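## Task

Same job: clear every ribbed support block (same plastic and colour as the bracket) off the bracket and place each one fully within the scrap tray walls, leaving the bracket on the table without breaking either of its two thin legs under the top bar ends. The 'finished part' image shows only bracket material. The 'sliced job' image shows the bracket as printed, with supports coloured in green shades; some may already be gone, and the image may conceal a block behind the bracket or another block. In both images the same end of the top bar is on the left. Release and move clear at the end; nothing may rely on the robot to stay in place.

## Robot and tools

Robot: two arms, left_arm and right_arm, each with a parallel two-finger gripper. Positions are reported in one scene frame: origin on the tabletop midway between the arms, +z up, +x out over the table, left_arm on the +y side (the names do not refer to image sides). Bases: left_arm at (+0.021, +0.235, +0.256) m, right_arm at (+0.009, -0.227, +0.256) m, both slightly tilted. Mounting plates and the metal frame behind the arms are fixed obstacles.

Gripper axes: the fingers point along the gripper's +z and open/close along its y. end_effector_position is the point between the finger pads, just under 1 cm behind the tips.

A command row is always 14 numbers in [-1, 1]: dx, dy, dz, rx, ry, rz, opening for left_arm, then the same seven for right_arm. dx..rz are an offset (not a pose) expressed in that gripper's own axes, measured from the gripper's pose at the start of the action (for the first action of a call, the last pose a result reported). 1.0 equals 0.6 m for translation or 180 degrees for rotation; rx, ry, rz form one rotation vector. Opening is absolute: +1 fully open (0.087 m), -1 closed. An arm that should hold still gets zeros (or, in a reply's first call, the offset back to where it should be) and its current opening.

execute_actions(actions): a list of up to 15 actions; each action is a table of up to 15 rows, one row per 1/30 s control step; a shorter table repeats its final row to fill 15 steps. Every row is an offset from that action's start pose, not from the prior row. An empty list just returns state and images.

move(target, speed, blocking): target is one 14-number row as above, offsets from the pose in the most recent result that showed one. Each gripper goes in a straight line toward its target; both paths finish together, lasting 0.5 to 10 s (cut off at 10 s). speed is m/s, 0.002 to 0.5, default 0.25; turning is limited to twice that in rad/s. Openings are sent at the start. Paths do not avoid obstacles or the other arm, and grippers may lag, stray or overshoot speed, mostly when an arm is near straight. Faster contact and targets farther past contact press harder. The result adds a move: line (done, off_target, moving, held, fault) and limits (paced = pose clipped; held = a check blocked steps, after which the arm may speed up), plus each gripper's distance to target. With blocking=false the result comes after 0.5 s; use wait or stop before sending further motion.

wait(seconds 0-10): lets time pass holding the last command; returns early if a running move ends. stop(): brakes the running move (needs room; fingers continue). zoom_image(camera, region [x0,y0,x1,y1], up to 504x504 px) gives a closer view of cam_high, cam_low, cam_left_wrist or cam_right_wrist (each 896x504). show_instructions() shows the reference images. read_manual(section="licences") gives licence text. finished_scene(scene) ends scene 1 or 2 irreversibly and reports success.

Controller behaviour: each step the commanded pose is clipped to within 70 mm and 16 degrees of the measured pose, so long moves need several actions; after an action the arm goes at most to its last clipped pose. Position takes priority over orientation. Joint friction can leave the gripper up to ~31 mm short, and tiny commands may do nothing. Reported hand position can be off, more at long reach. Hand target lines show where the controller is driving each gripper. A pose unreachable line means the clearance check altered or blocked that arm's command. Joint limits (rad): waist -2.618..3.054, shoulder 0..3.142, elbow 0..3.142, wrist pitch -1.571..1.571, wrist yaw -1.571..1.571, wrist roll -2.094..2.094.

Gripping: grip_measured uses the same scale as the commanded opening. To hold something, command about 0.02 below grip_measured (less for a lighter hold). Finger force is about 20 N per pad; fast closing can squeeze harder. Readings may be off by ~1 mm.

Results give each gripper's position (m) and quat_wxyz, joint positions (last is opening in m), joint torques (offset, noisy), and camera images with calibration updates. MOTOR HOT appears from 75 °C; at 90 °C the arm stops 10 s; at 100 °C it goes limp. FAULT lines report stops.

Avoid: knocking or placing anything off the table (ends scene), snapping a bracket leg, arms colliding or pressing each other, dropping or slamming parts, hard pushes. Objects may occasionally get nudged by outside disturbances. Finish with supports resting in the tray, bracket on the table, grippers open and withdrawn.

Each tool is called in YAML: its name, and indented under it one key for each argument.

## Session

show_instructions:

execute_actions:
  actions: []

Reference images for this scene: finished part, sliced job.

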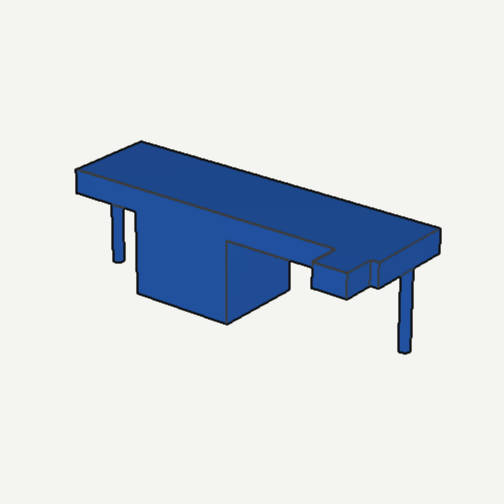

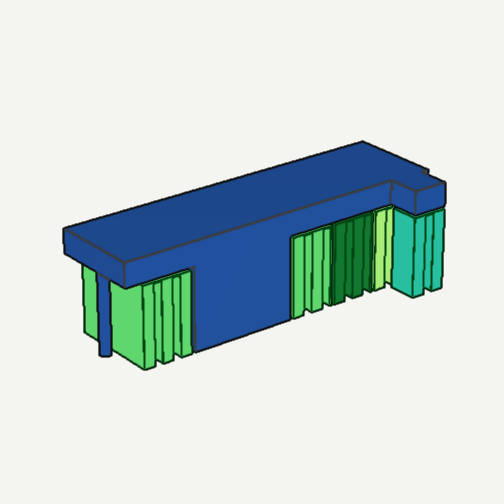

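Scene clock: 0.00 s.
left_arm: end_effector_position=(-0.0234, +0.7350, +0.3996) grip_measured=+0.996 end_effector_quat_wxyz=(-0.129, +0.023, +0.853, +0.505) | right_arm: end_effector_position=(+0.1990, -0.1472, +0.1466) grip_measured=+1.000 end_effector_quat_wxyz=(-0.443, -0.427, +0.709, +0.344)
Joint positions: left_arm=[1.487 1.658 0.975 0.233 0.013 1.538 0.087] | right_arm=[ 0.114  2.562  1.618 -1.497 -0.329 -1.01   0.087]
Joint velocities: left_arm=[ 0.017 -0.002 -0.007 -0.037 -0.022 -0.007 -0.   ] | right_arm=[-0.012 -0.002 -0.007 -0.081 -0.051 -0.081  0.   ]
Joint torques (N m, as the arm reports them, + toward a larger angle): no reading
Motor temperatures (°C, as the motors report them): left_arm=[25 36 28 26 25 25] | right_arm=[26 30 27 30 26 27]
Hand target (left_arm): -0.023, +0.735, +0.400; -0.129, +0.023, +0.853, +0.505
Hand target (right_arm): +0.199, -0.147, +0.147; -0.443, -0.427, +0.709, +0.344
camera_calibration (this result's frames):
cam_left_wrist: T_world_to_cam=[[-0.166638, -0.481642, -0.860379, 0.691347], [-0.470237, -0.728139, 0.498689, 0.339416], [-0.866666, 0.487682, -0.10515, -0.198581], [0, 0, 0, 1]] pos_world=[0.102707, 0.676968, 0.404677]
cam_right_wrist: T_world_to_cam=[[0.298466, -0.417241, -0.858387, 0.0063098], [0.551471, -0.658658, 0.511907, -0.262414], [-0.778972, -0.626162, 0.0335088, 0.198143], [0, 0, 0, 1]] pos_world=[0.297178, -0.0461387, 0.133108]

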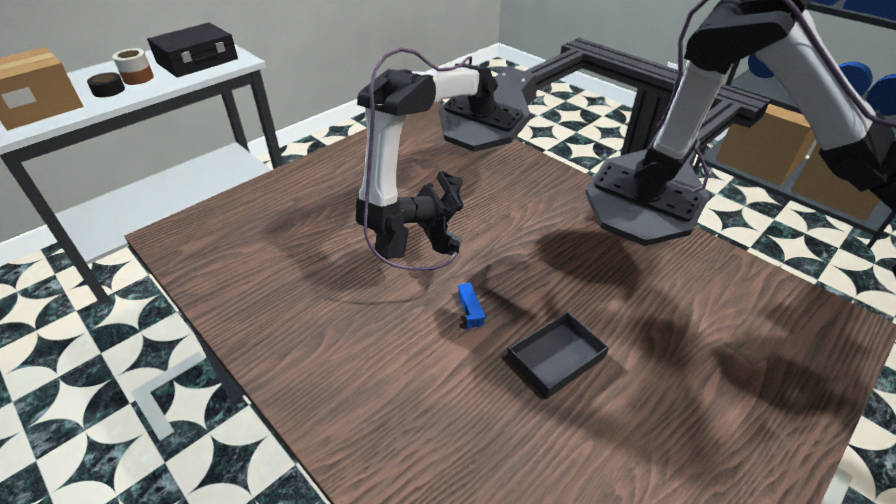

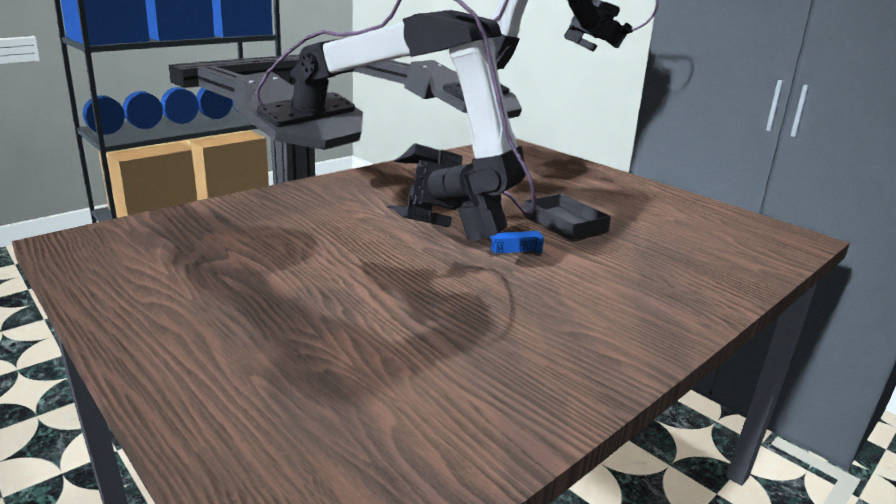

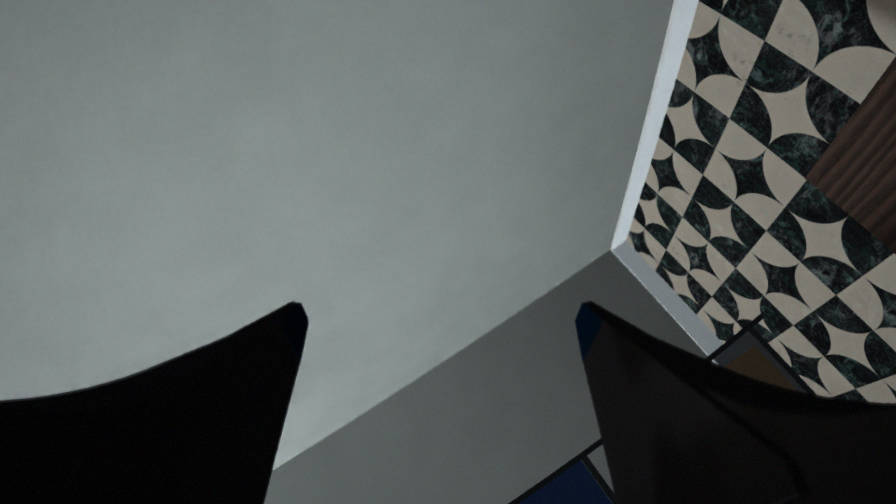

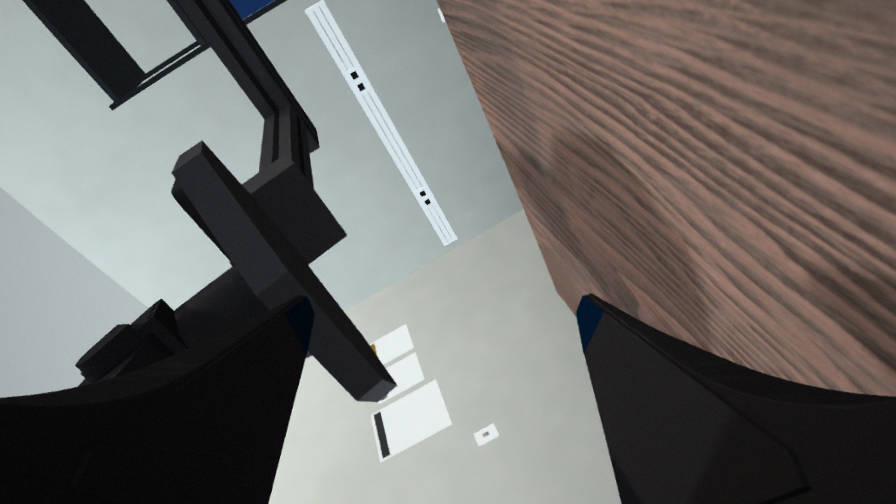

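zoom_image:
  camera: "cam_high"
  region: [430, 270, 520, 340]

zoom_image:
  camera: "cam_low"
  region: [475, 215, 565, 265]

Region (430, 270, 520, 340) of cam_high's 896x504 image, scaled by 5.600, with more detail than that image has.

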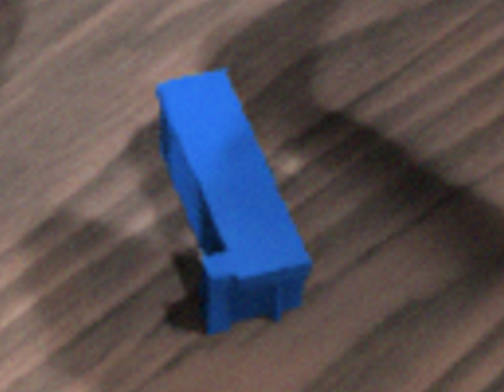

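Region (475, 215, 565, 265) of cam_low's 896x504 image, scaled by 5.600, with more detail than that image has.

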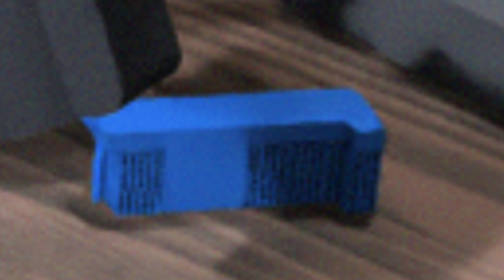

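move:
  target: [-0.5967,-0.2781,-0.2788,0.1624,-0.3718,0.0725,1, -0.3550,0.0562,-0.1598,0.3546,-0.1340,-0.0039,1]
  speed: 0.3

Scene clock: 122.77 s.
left_arm: end_effector_position=(+0.3224, +0.5365, +0.2506) grip_measured=+0.996 end_effector_quat_wxyz=(+0.302, +0.348, +0.870, +0.176) | right_arm: end_effector_position=(+0.3221, +0.0428, +0.1426) grip_measured=+1.000 end_effector_quat_wxyz=(-0.006, -0.518, +0.855, +0.007)
Joint positions: left_arm=[ 0.803  1.545  0.836 -0.048  0.657  1.461  0.087] | right_arm=[ 0.633  2.214  1.6   -0.746  0.164 -0.323  0.087]
Joint velocities: left_arm=[-0.007  0.007  0.012  0.007 -0.022 -0.022  0.001] | right_arm=[-0.002  0.017  0.002 -0.022 -0.007  0.007  0.   ]
Joint torques (N m, as the arm reports them, + toward a larger angle): left_arm=[ 1.02 -5.1   7.94  1.39  0.38 -0.26] | right_arm=[  2.37 -11.81   7.77   0.35  -0.03   0.08]
Motor temperatures (°C, as the motors report them): left_arm=[25 43 35 35 25 25] | right_arm=[26 48 27 35 25 27]
Hand target (left_arm): +0.328, +0.538, +0.247; +0.306, +0.350, +0.869, +0.172
Hand target (right_arm): +0.328, +0.049, +0.143; +0.005, -0.515, +0.857, +0.005
Off the commanded pose (left_arm): 0.008 m, 1 deg.
Off the commanded pose (right_arm): 0.010 m, 1 deg.
move: done
camera_calibration (this result's frames):
cam_left_wrist: T_world_to_cam=[[-0.491364, -0.699363, -0.519089, 0.661139], [-0.870561, 0.376477, 0.316841, 0.0137641], [-0.0261623, 0.607583, -0.793825, 0.0194617], [0, 0, 0, 1]] pos_world=[0.337352, 0.44537, 0.354278]
cam_right_wrist: T_world_to_cam=[[0.876565, -0.481061, -0.0146471, -0.258382], [-0.295165, -0.561376, 0.773133, 0.0281377], [-0.380147, -0.673378, -0.634075, 0.381856], [0, 0, 0, 1]] pos_world=[0.379955, 0.148632, 0.216586]

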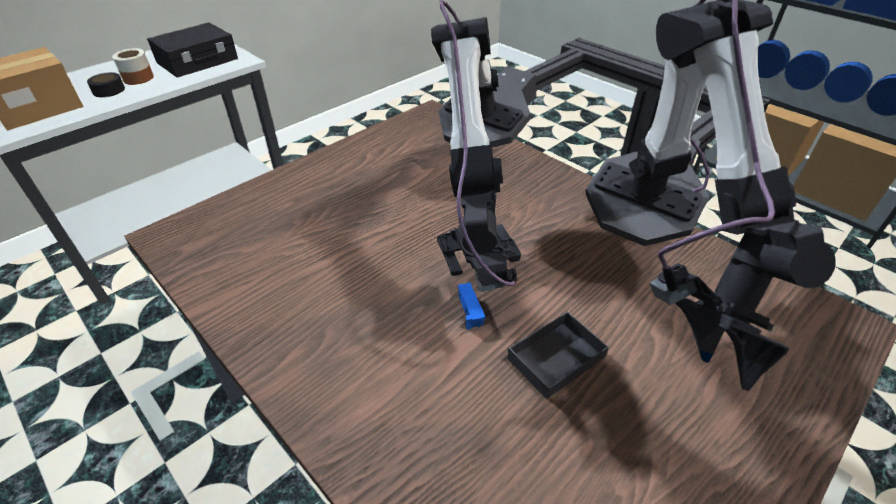

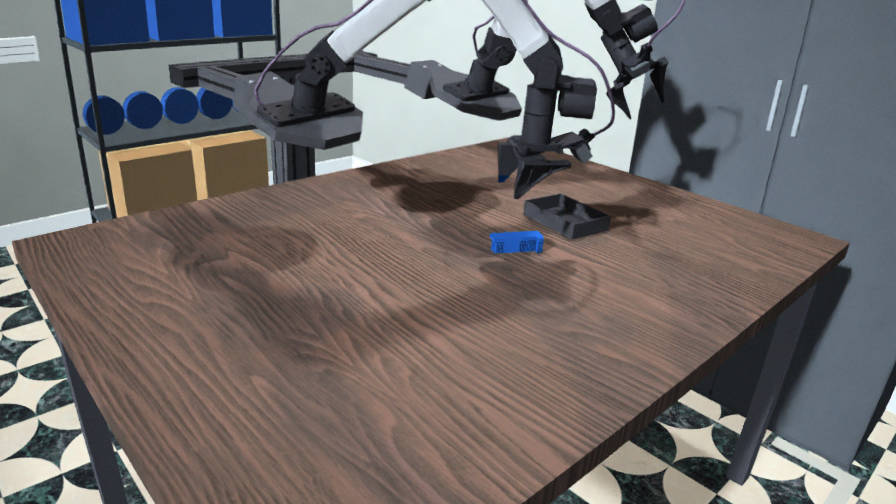

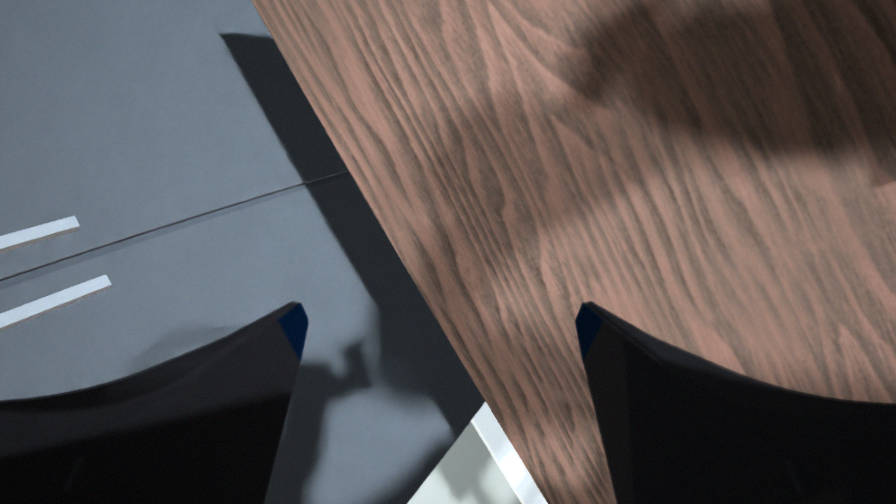

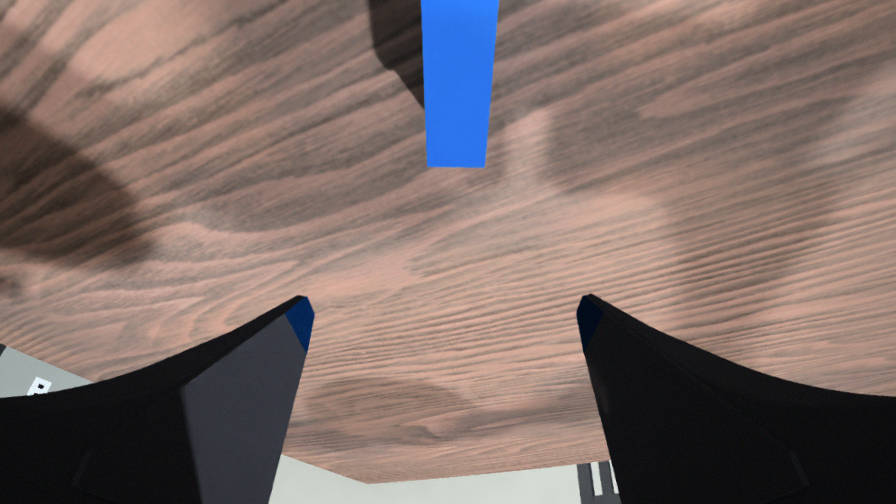

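zoom_image:
  camera: "cam_low"
  region: [480, 220, 556, 262]

zoom_image:
  camera: "cam_right_wrist"
  region: [360, 0, 560, 200]

Region (480, 220, 556, 262) of cam_low's 896x504 image, scaled by 6.632, with more detail than that image has; it fills the top 279 rows of this view, and the rest is white.

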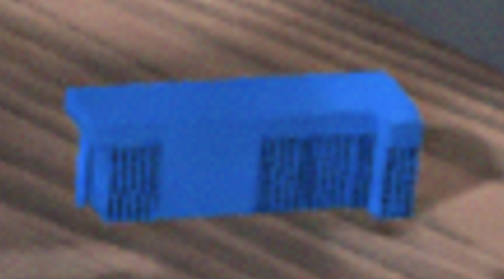

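Region (360, 0, 560, 200) of cam_right_wrist's 896x504 image, scaled by 2.520, with more detail than that image has.

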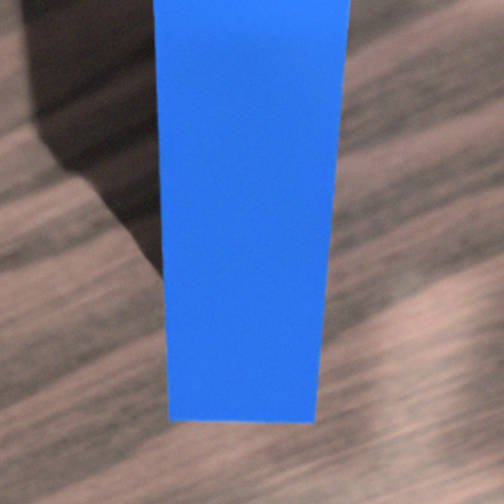

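move:
  target: [-0.3723,-0.2457,-0.0343,0.1863,-0.2784,-0.0782,1, -0.0233,-0.0102,0.2122,0.0058,0,0,1]
  speed: 0.25

zoom_image:
  camera: "cam_right_wrist"
  region: [250, 100, 650, 500]

Scene clock: 166.00 s.
left_arm: end_effector_position=(+0.3689, +0.2784, +0.2906) grip_measured=+0.996 end_effector_quat_wxyz=(+0.548, +0.365, +0.707, -0.259) | right_arm: end_effector_position=(+0.3241, +0.0563, +0.0200) grip_measured=+1.000 end_effector_quat_wxyz=(-0.006, -0.521, +0.854, +0.003)
Joint positions: left_arm=[ 0.472  1.523  0.819 -0.501  1.415  1.497  0.087] | right_arm=[ 0.607  2.568  1.733 -0.522  0.166 -0.355  0.087]
Joint velocities: left_arm=[-0.002 -0.022 -0.012  0.007  0.066  0.022  0.   ] | right_arm=[-0.002 -0.012 -0.012  0.022  0.051  0.051  0.   ]
Joint torques (N m, as the arm reports them, + toward a larger angle): left_arm=[ 0.06 -4.85  3.08  0.62  0.65 -0.24] | right_arm=[  1.02 -12.07   6.64   0.39  -0.03  -0.03]
Motor temperatures (°C, as the motors report them): left_arm=[25 40 36 34 26 25] | right_arm=[26 51 32 32 25 27]
Hand target (left_arm): +0.363, +0.271, +0.281; +0.543, +0.355, +0.709, -0.276
Hand target (right_arm): +0.332, +0.054, +0.016; -0.001, -0.518, +0.855, -0.001
Off the commanded pose (left_arm): 0.013 m, 2 deg.
Off the commanded pose (right_arm): 0.010 m, 1 deg.
move: off_target (left_arm)
camera_calibration (this result's frames):
cam_left_wrist: T_world_to_cam=[[-0.794172, -0.60689, -0.0312147, 0.468415], [-0.541741, 0.73032, -0.416112, 0.131986], [0.275331, -0.313554, -0.908778, 0.387967], [0, 0, 0, 1]] pos_world=[0.336685, 0.309533, 0.422118]
cam_right_wrist: T_world_to_cam=[[0.879811, -0.47526, -0.00778776, -0.256916], [-0.294683, -0.558232, 0.77559, 0.130774], [-0.372954, -0.680078, -0.631189, 0.311955], [0, 0, 0, 1]] pos_world=[0.38092, 0.163054, 0.0934754]

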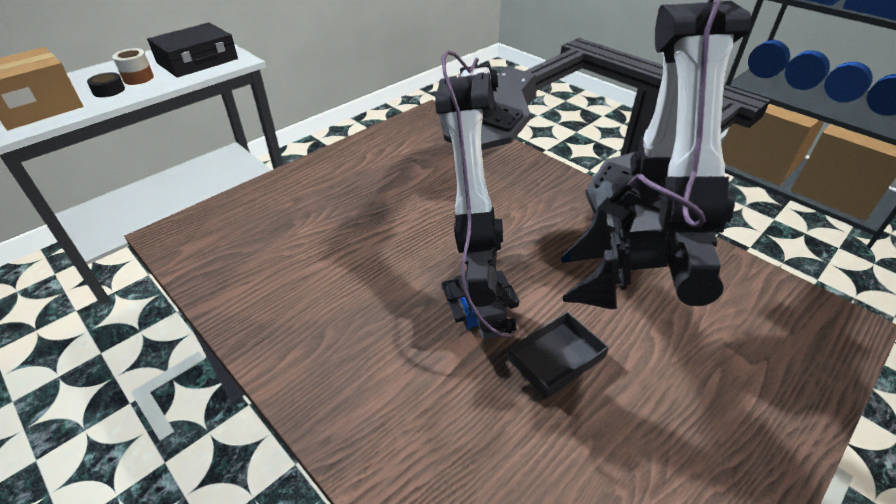

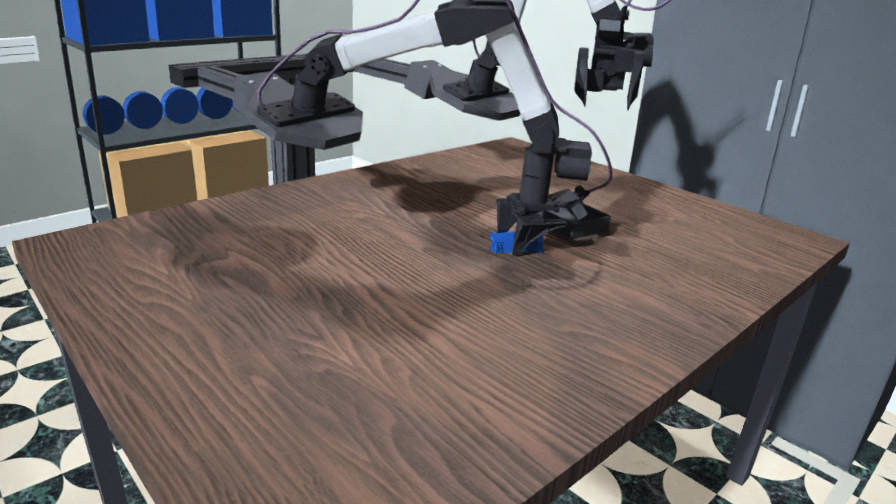

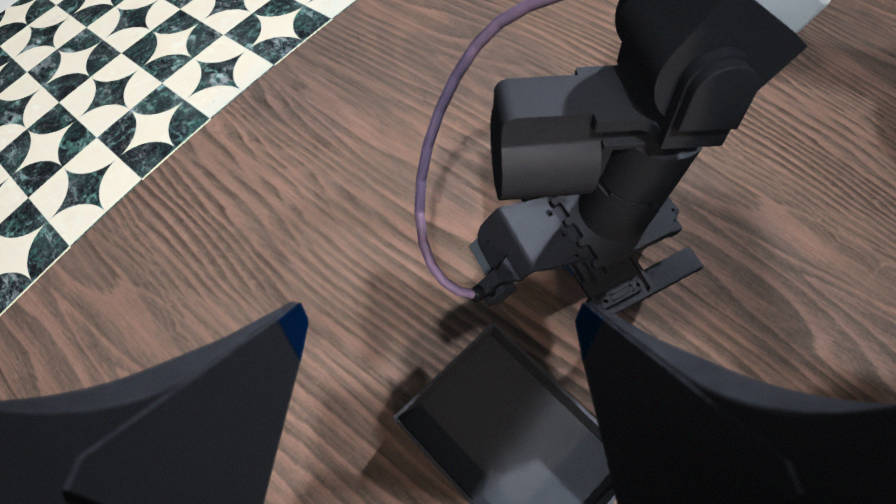

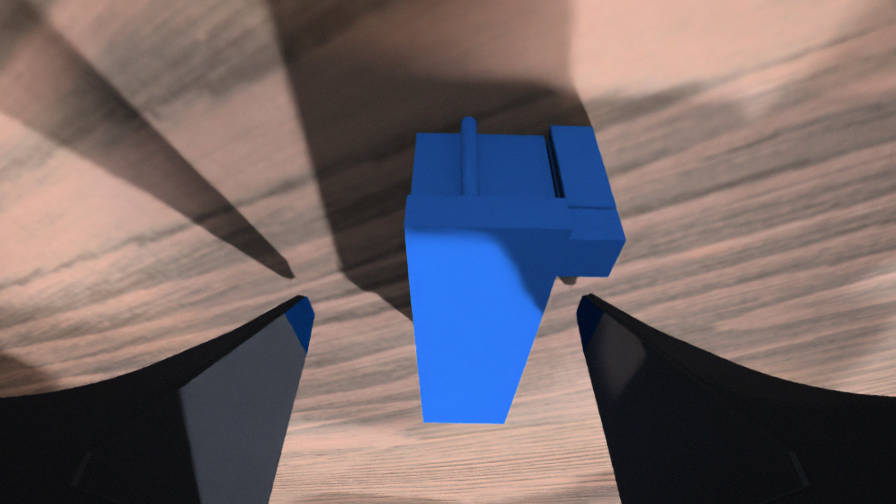

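Region (250, 100, 650, 500) of cam_right_wrist's 896x504 image, scaled by 1.260, with more detail than that image has.

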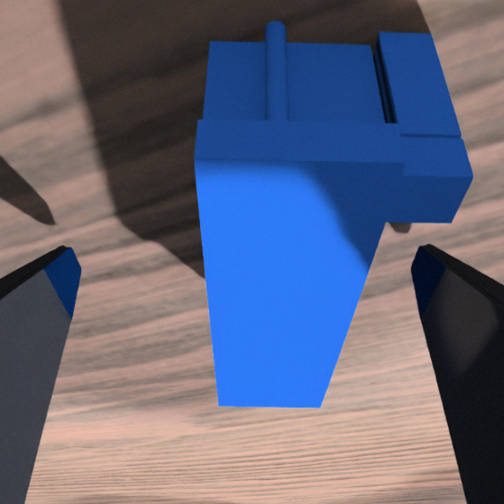

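execute_actions:
  actions: []

Scene clock: 180.70 s.
left_arm: end_effector_position=(+0.3693, +0.2785, +0.2908) grip_measured=+0.996 end_effector_quat_wxyz=(+0.549, +0.364, +0.706, -0.259) | right_arm: end_effector_position=(+0.3241, +0.0563, +0.0200) grip_measured=+1.000 end_effector_quat_wxyz=(-0.006, -0.521, +0.854, +0.003)
Joint positions: left_arm=[ 0.472  1.523  0.819 -0.495  1.416  1.492  0.087] | right_arm=[ 0.607  2.568  1.733 -0.522  0.166 -0.355  0.087]
Joint velocities: left_arm=[ 0.002 -0.007 -0.017 -0.081 -0.037 -0.066  0.   ] | right_arm=[-0.002 -0.002  0.002 -0.007  0.022  0.051  0.   ]
Joint torques (N m, as the arm reports them, + toward a larger angle): left_arm=[ 0.07 -4.86  3.14  0.66  0.7  -0.24] | right_arm=[  0.93 -12.11   6.53   0.39  -0.05  -0.04]
Motor temperatures (°C, as the motors report them): left_arm=[25 39 34 32 26 25] | right_arm=[26 52 32 32 25 27]
Hand target (left_arm): +0.363, +0.271, +0.281; +0.543, +0.355, +0.709, -0.275
Hand target (right_arm): +0.332, +0.054, +0.016; -0.001, -0.518, +0.855, -0.001
Off the commanded pose (left_arm): 0.013 m, 2 deg.
Off the commanded pose (right_arm): 0.010 m, 1 deg.
camera_calibration (this result's frames):
cam_left_wrist: T_world_to_cam=[[-0.793747, -0.607441, -0.0313254, 0.468825], [-0.541768, 0.729466, -0.417572, 0.132838], [0.276501, -0.314475, -0.908104, 0.38767], [0, 0, 0, 1]] pos_world=[0.336904, 0.309796, 0.4222]
cam_right_wrist: T_world_to_cam=[[0.879811, -0.47526, -0.00778776, -0.256916], [-0.294683, -0.558232, 0.77559, 0.130774], [-0.372954, -0.680078, -0.631189, 0.311955], [0, 0, 0, 1]] pos_world=[0.38092, 0.163054, 0.0934754]

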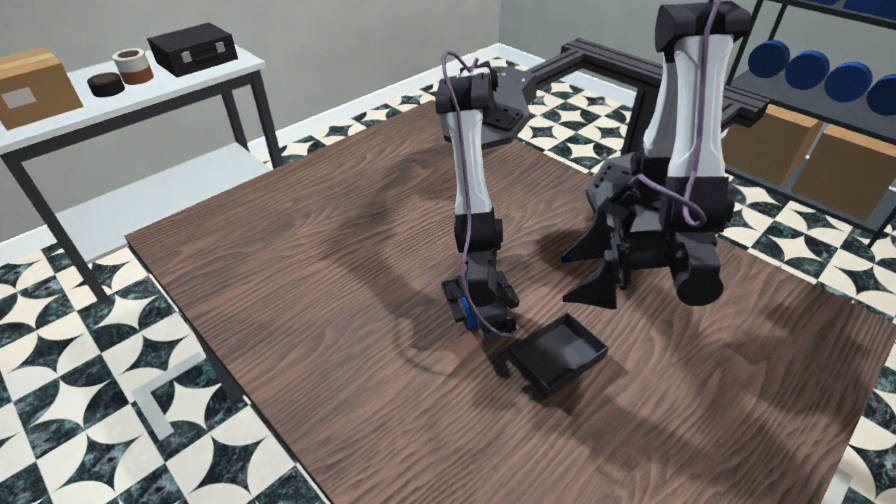

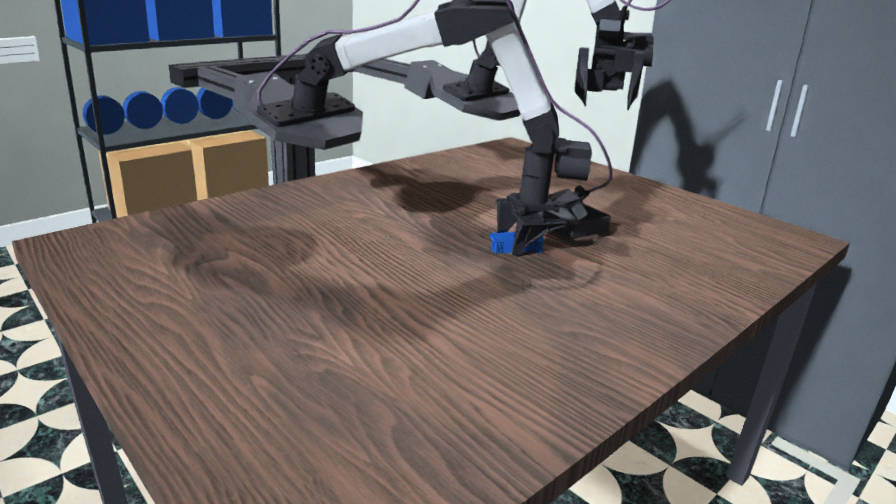

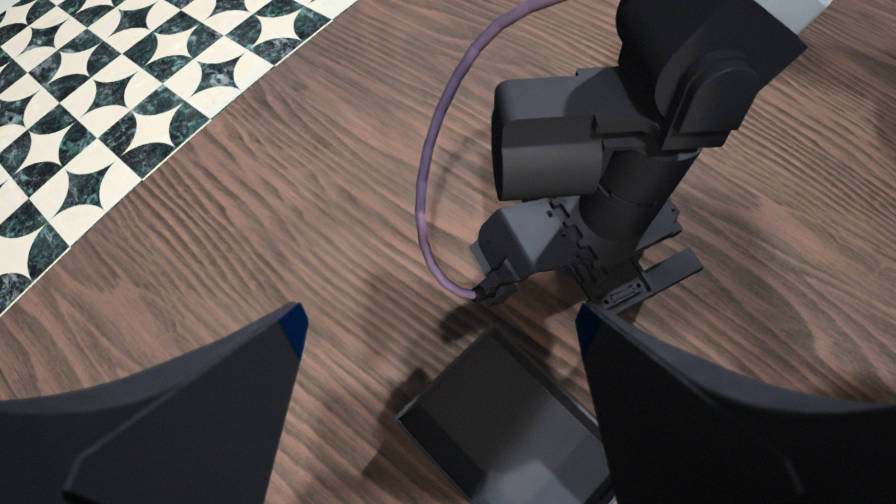

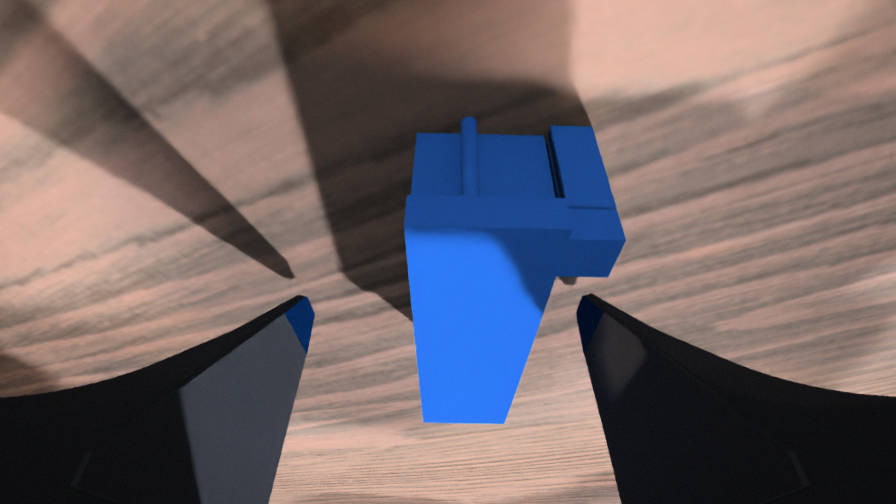

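move:
  target: [0,0,0,0,0,0,1, 0.004,-0.023,0.006,0,0,0,1]
  speed: 0.03

Scene clock: 189.73 s.
left_arm: end_effector_position=(+0.3693, +0.2785, +0.2908) grip_measured=+0.996 end_effector_quat_wxyz=(+0.549, +0.364, +0.706, -0.259) | right_arm: end_effector_position=(+0.3305, +0.0483, +0.0185) grip_measured=+1.000 end_effector_quat_wxyz=(-0.007, -0.521, +0.853, +0.001)
Joint positions: left_arm=[ 0.472  1.523  0.819 -0.495  1.416  1.492  0.087] | right_arm=[ 0.587  2.568  1.733 -0.522  0.166 -0.377  0.087]
Joint velocities: left_arm=[-0.002  0.012  0.002 -0.007 -0.037 -0.007  0.001] | right_arm=[0.007 0.012 0.002 0.037 0.037 0.022 0.   ]
Joint torques (N m, as the arm reports them, + toward a larger angle): left_arm=[ 1.15 -6.49  5.43  0.46  0.64 -0.17] | right_arm=[  1.21 -12.51   6.43   0.26  -0.17  -0.03]
Motor temperatures (°C, as the motors report them): left_arm=[25 39 33 32 26 25] | right_arm=[26 52 32 32 25 27]
Hand target (left_arm): +0.369, +0.278, +0.291; +0.549, +0.364, +0.706, -0.259
Hand target (right_arm): +0.335, +0.048, +0.016; -0.006, -0.521, +0.854, +0.003
Off the commanded pose (left_arm): 0.000 m, 0 deg.
Off the commanded pose (right_arm): 0.005 m, 0 deg.
move: done
camera_calibration (this result's frames):
cam_left_wrist: T_world_to_cam=[[-0.793747, -0.607441, -0.0313254, 0.468825], [-0.541768, 0.729466, -0.417572, 0.132838], [0.276501, -0.314475, -0.908104, 0.38767], [0, 0, 0, 1]] pos_world=[0.336904, 0.309796, 0.4222]
cam_right_wrist: T_world_to_cam=[[0.880747, -0.473563, -0.00481696, -0.266879], [-0.293927, -0.554573, 0.778496, 0.128813], [-0.371338, -0.684242, -0.627632, 0.307562], [0, 0, 0, 1]] pos_world=[0.387124, 0.155499, 0.09147]

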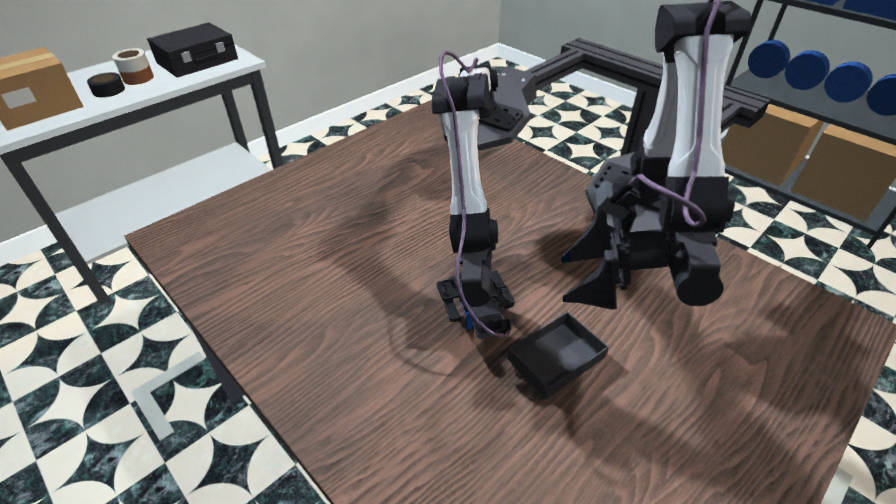

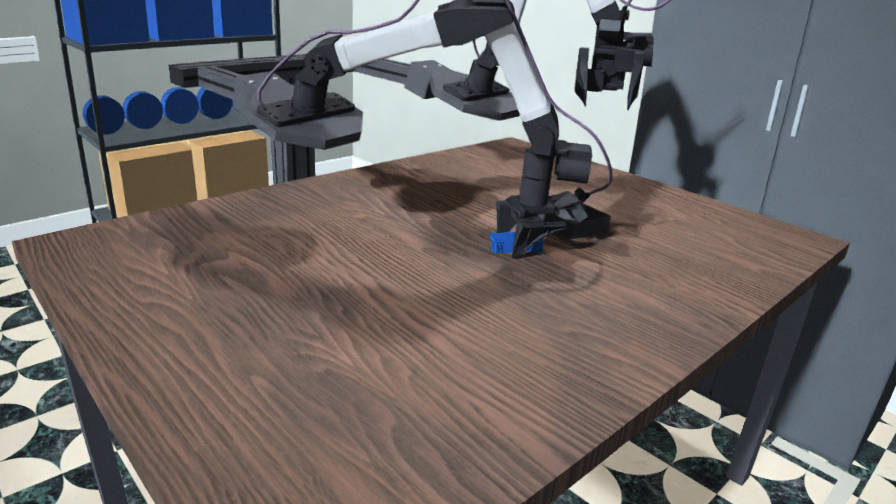

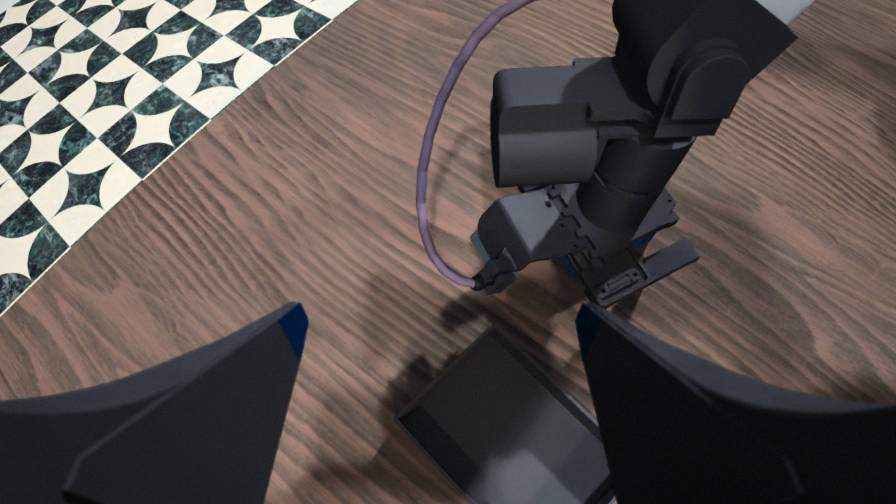

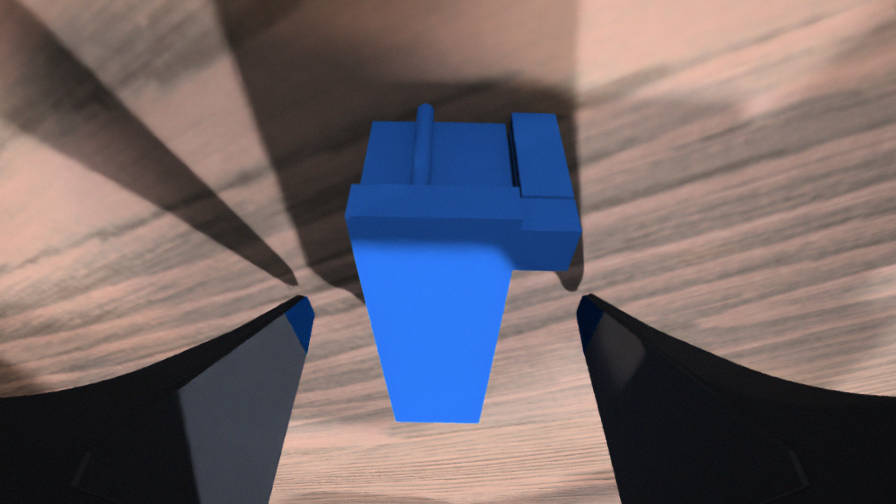

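execute_actions:
  actions:
    - [[0,0,0,0,0,0,1,0,0,0,0,0,0,0.8],[0,0,0,0,0,0,1,0,0,0,0,0,0,0.7],[0,0,0,0,0,0,1,0,0,0,0,0,0,0.6],[0,0,0,0,0,0,1,0,0,0,0,0,0,0.5],[0,0,0,0,0,0,1,0,0,0,0,0,0,0.4],[0,0,0,0,0,0,1,0,0,0,0,0,0,0.3],[0,0,0,0,0,0,1,0,0,0,0,0,0,0.2],[0,0,0,0,0,0,1,0,0,0,0,0,0,0.12],[0,0,0,0,0,0,1,0,0,0,0,0,0,0.05],[0,0,0,0,0,0,1,0,0,0,0,0,0,0.0],[0,0,0,0,0,0,1,0,0,0,0,0,0,-0.03],[0,0,0,0,0,0,1,0,0,0,0,0,0,-0.06],[0,0,0,0,0,0,1,0,0,0,0,0,0,-0.08],[0,0,0,0,0,0,1,0,0,0,0,0,0,-0.10],[0,0,0,0,0,0,1,0,0,0,0,0,0,-0.12]]
    - [[0,0,0,0,0,0,1,0,0,0,0,0,0,-0.135],[0,0,0,0,0,0,1,0,0,0,0,0,0,-0.15],[0,0,0,0,0,0,1,0,0,0,0,0,0,-0.165],[0,0,0,0,0,0,1,0,0,0,0,0,0,-0.18],[0,0,0,0,0,0,1,0,0,0,0,0,0,-0.195],[0,0,0,0,0,0,1,0,0,0,0,0,0,-0.21],[0,0,0,0,0,0,1,0,0,0,0,0,0,-0.225],[0,0,0,0,0,0,1,0,0,0,0,0,0,-0.24],[0,0,0,0,0,0,1,0,0,0,0,0,0,-0.25],[0,0,0,0,0,0,1,0,0,0,0,0,0,-0.26],[0,0,0,0,0,0,1,0,0,0,0,0,0,-0.27],[0,0,0,0,0,0,1,0,0,0,0,0,0,-0.28],[0,0,0,0,0,0,1,0,0,0,0,0,0,-0.29],[0,0,0,0,0,0,1,0,0,0,0,0,0,-0.30],[0,0,0,0,0,0,1,0,0,0,0,0,0,-0.31]]
    - [[0,0,0,0,0,0,1,0,0,0,0,0,0,-0.32],[0,0,0,0,0,0,1,0,0,0,0,0,0,-0.33],[0,0,0,0,0,0,1,0,0,0,0,0,0,-0.34],[0,0,0,0,0,0,1,0,0,0,0,0,0,-0.35],[0,0,0,0,0,0,1,0,0,0,0,0,0,-0.36],[0,0,0,0,0,0,1,0,0,0,0,0,0,-0.37],[0,0,0,0,0,0,1,0,0,0,0,0,0,-0.38]]

Scene clock: 199.27 s.
left_arm: end_effector_position=(+0.3693, +0.2785, +0.2908) grip_measured=+0.996 end_effector_quat_wxyz=(+0.549, +0.364, +0.706, -0.259) | right_arm: end_effector_position=(+0.3306, +0.0483, +0.0185) grip_measured=-0.338 end_effector_quat_wxyz=(-0.007, -0.522, +0.853, +0.001)
Joint positions: left_arm=[ 0.472  1.523  0.819 -0.495  1.416  1.492  0.087] | right_arm=[ 0.587  2.568  1.733 -0.522  0.166 -0.378  0.029]
Joint velocities: left_arm=[-0.007  0.002 -0.007 -0.037 -0.022 -0.051  0.   ] | right_arm=[ 0.012  0.002  0.002  0.066 -0.007 -0.007  0.001]
Joint torques (N m, as the arm reports them, + toward a larger angle): left_arm=[ 1.16 -6.45  5.41  0.49  0.67 -0.19] | right_arm=[  2.06 -13.36   4.86   0.32  -0.11   0.04]
Motor temperatures (°C, as the motors report them): left_arm=[25 39 33 31 26 25] | right_arm=[26 53 32 31 25 27]
Hand target (left_arm): +0.369, +0.278, +0.291; +0.549, +0.364, +0.706, -0.259
Hand target (right_arm): +0.331, +0.048, +0.019; -0.007, -0.522, +0.853, +0.001
Off the commanded pose (left_arm): 0.000 m, 0 deg.
Off the commanded pose (right_arm): 0.000 m, 0 deg.
camera_calibration (this result's frames):
cam_left_wrist: T_world_to_cam=[[-0.793747, -0.607441, -0.0313254, 0.468825], [-0.541768, 0.729466, -0.417572, 0.132838], [0.276501, -0.314475, -0.908104, 0.38767], [0, 0, 0, 1]] pos_world=[0.336904, 0.309796, 0.4222]
cam_right_wrist: T_world_to_cam=[[0.881108, -0.472891, -0.00482617, -0.267063], [-0.2935, -0.554805, 0.778492, 0.128683], [-0.370819, -0.684518, -0.627637, 0.307405], [0, 0, 0, 1]] pos_world=[0.387071, 0.155527, 0.0914706]

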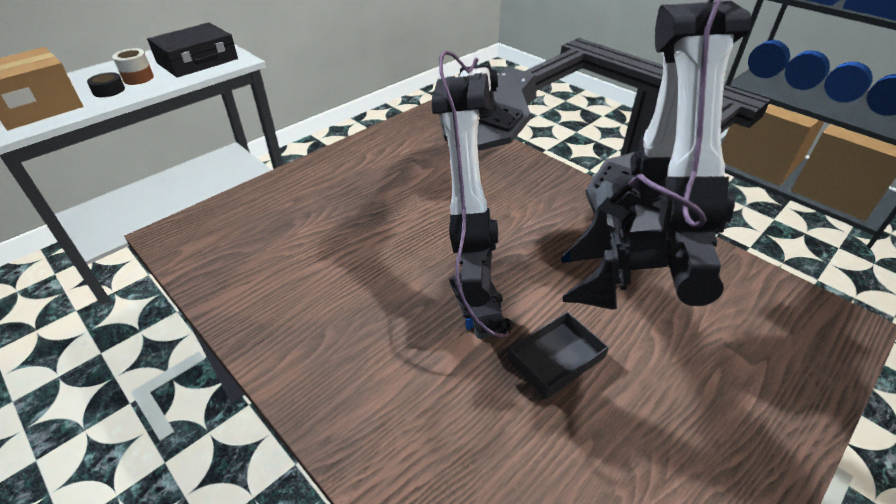

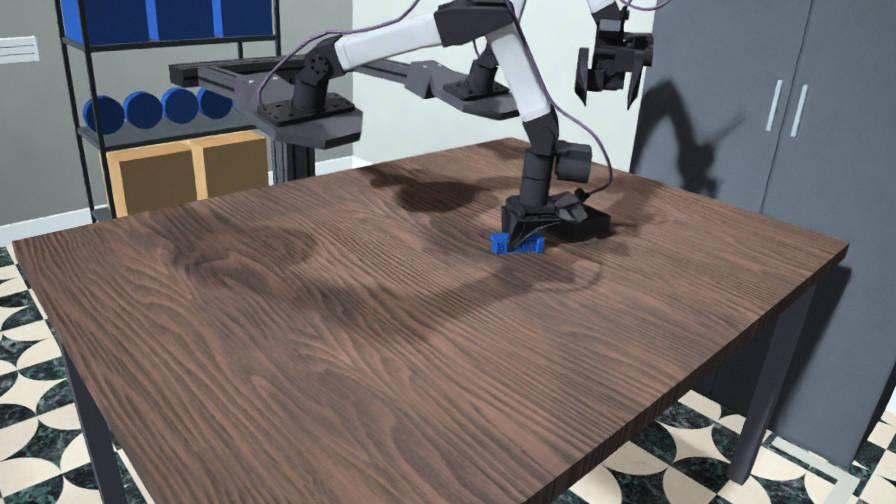

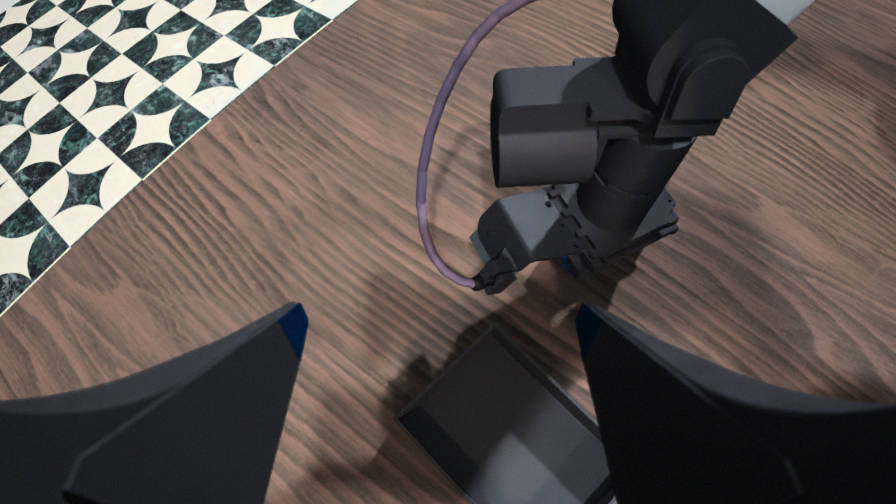

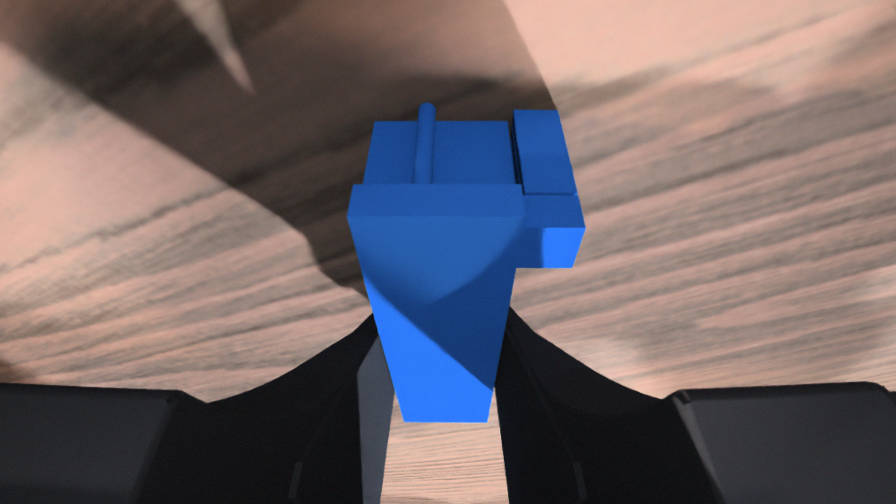

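move:
  target: [0,0,0,0,0,0,1, 0,0,-0.13,0,0,0,-0.385]
  speed: 0.08

Scene clock: 255.33 s.
left_arm: end_effector_position=(+0.3693, +0.2785, +0.2908) grip_measured=+0.996 end_effector_quat_wxyz=(+0.549, +0.364, +0.706, -0.259) | right_arm: end_effector_position=(+0.3439, +0.0533, +0.0979) grip_measured=-0.338 end_effector_quat_wxyz=(+0.009, -0.518, +0.855, +0.006)
Joint positions: left_arm=[ 0.472  1.523  0.819 -0.495  1.416  1.492  0.087] | right_arm=[ 0.603  2.362  1.697 -0.66   0.166 -0.359  0.029]
Joint velocities: left_arm=[ 0.002  0.007 -0.017  0.007 -0.051  0.007 -0.   ] | right_arm=[-0.012  0.002 -0.002 -0.037  0.081  0.007 -0.   ]
Joint torques (N m, as the arm reports them, + toward a larger angle): left_arm=[ 1.14 -6.44  5.39  0.49  0.67 -0.17] | right_arm=[  2.91 -13.6    3.32   0.22  -0.03   0.09]
Motor temperatures (°C, as the motors report them): left_arm=[25 40 33 30 26 25] | right_arm=[26 59 31 30 25 27]
Hand target (left_arm): +0.369, +0.278, +0.291; +0.549, +0.364, +0.706, -0.259
Hand target (right_arm): +0.332, +0.048, +0.097; -0.007, -0.522, +0.853, +0.001
Off the commanded pose (left_arm): 0.000 m, 0 deg.
Off the commanded pose (right_arm): 0.013 m, 2 deg.
move: off_target (right_arm)
camera_calibration (this result's frames):
cam_left_wrist: T_world_to_cam=[[-0.793747, -0.607441, -0.0313254, 0.468825], [-0.541768, 0.729466, -0.417572, 0.132838], [0.276501, -0.314475, -0.908104, 0.38767], [0, 0, 0, 1]] pos_world=[0.336904, 0.309796, 0.4222]
cam_right_wrist: T_world_to_cam=[[0.876958, -0.480558, 0.0031257, -0.275016], [-0.315931, -0.57161, 0.757265, 0.0842889], [-0.362123, -0.665076, -0.653101, 0.364061], [0, 0, 0, 1]] pos_world=[0.399642, 0.158148, 0.174799]

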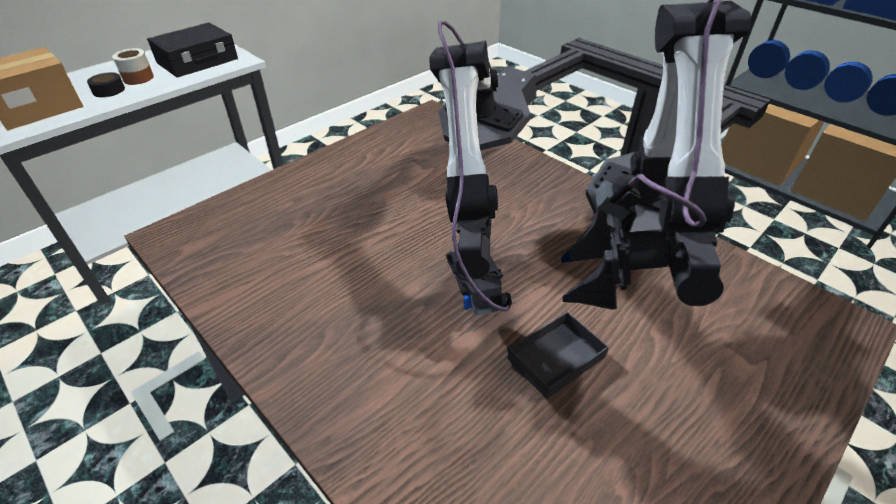

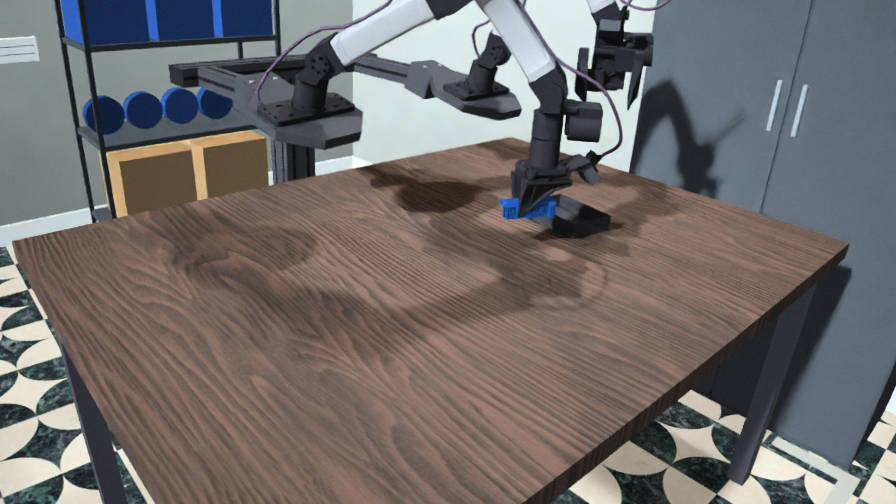

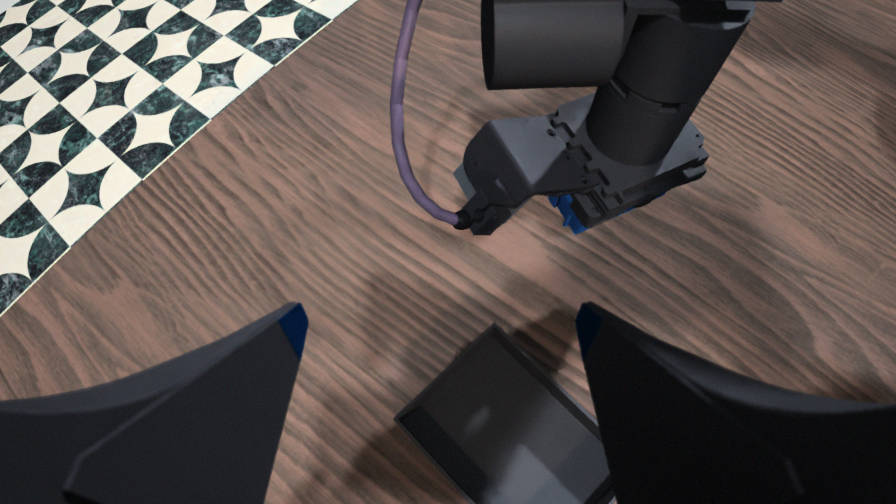

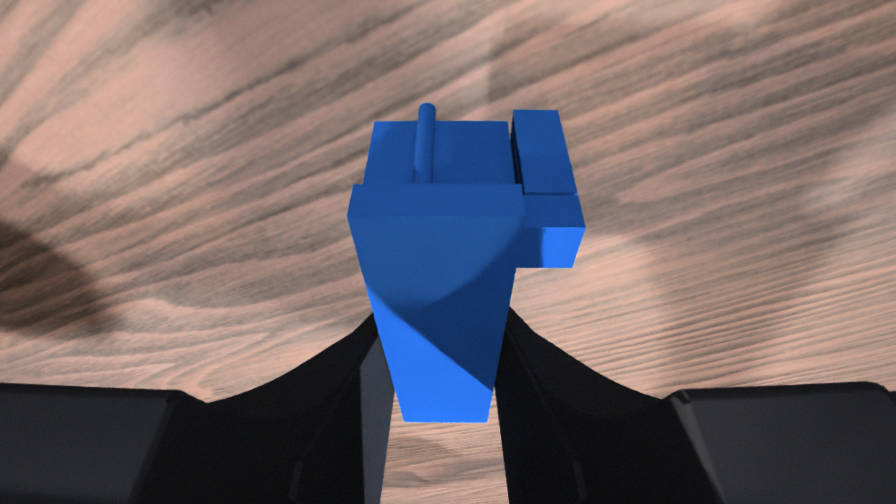

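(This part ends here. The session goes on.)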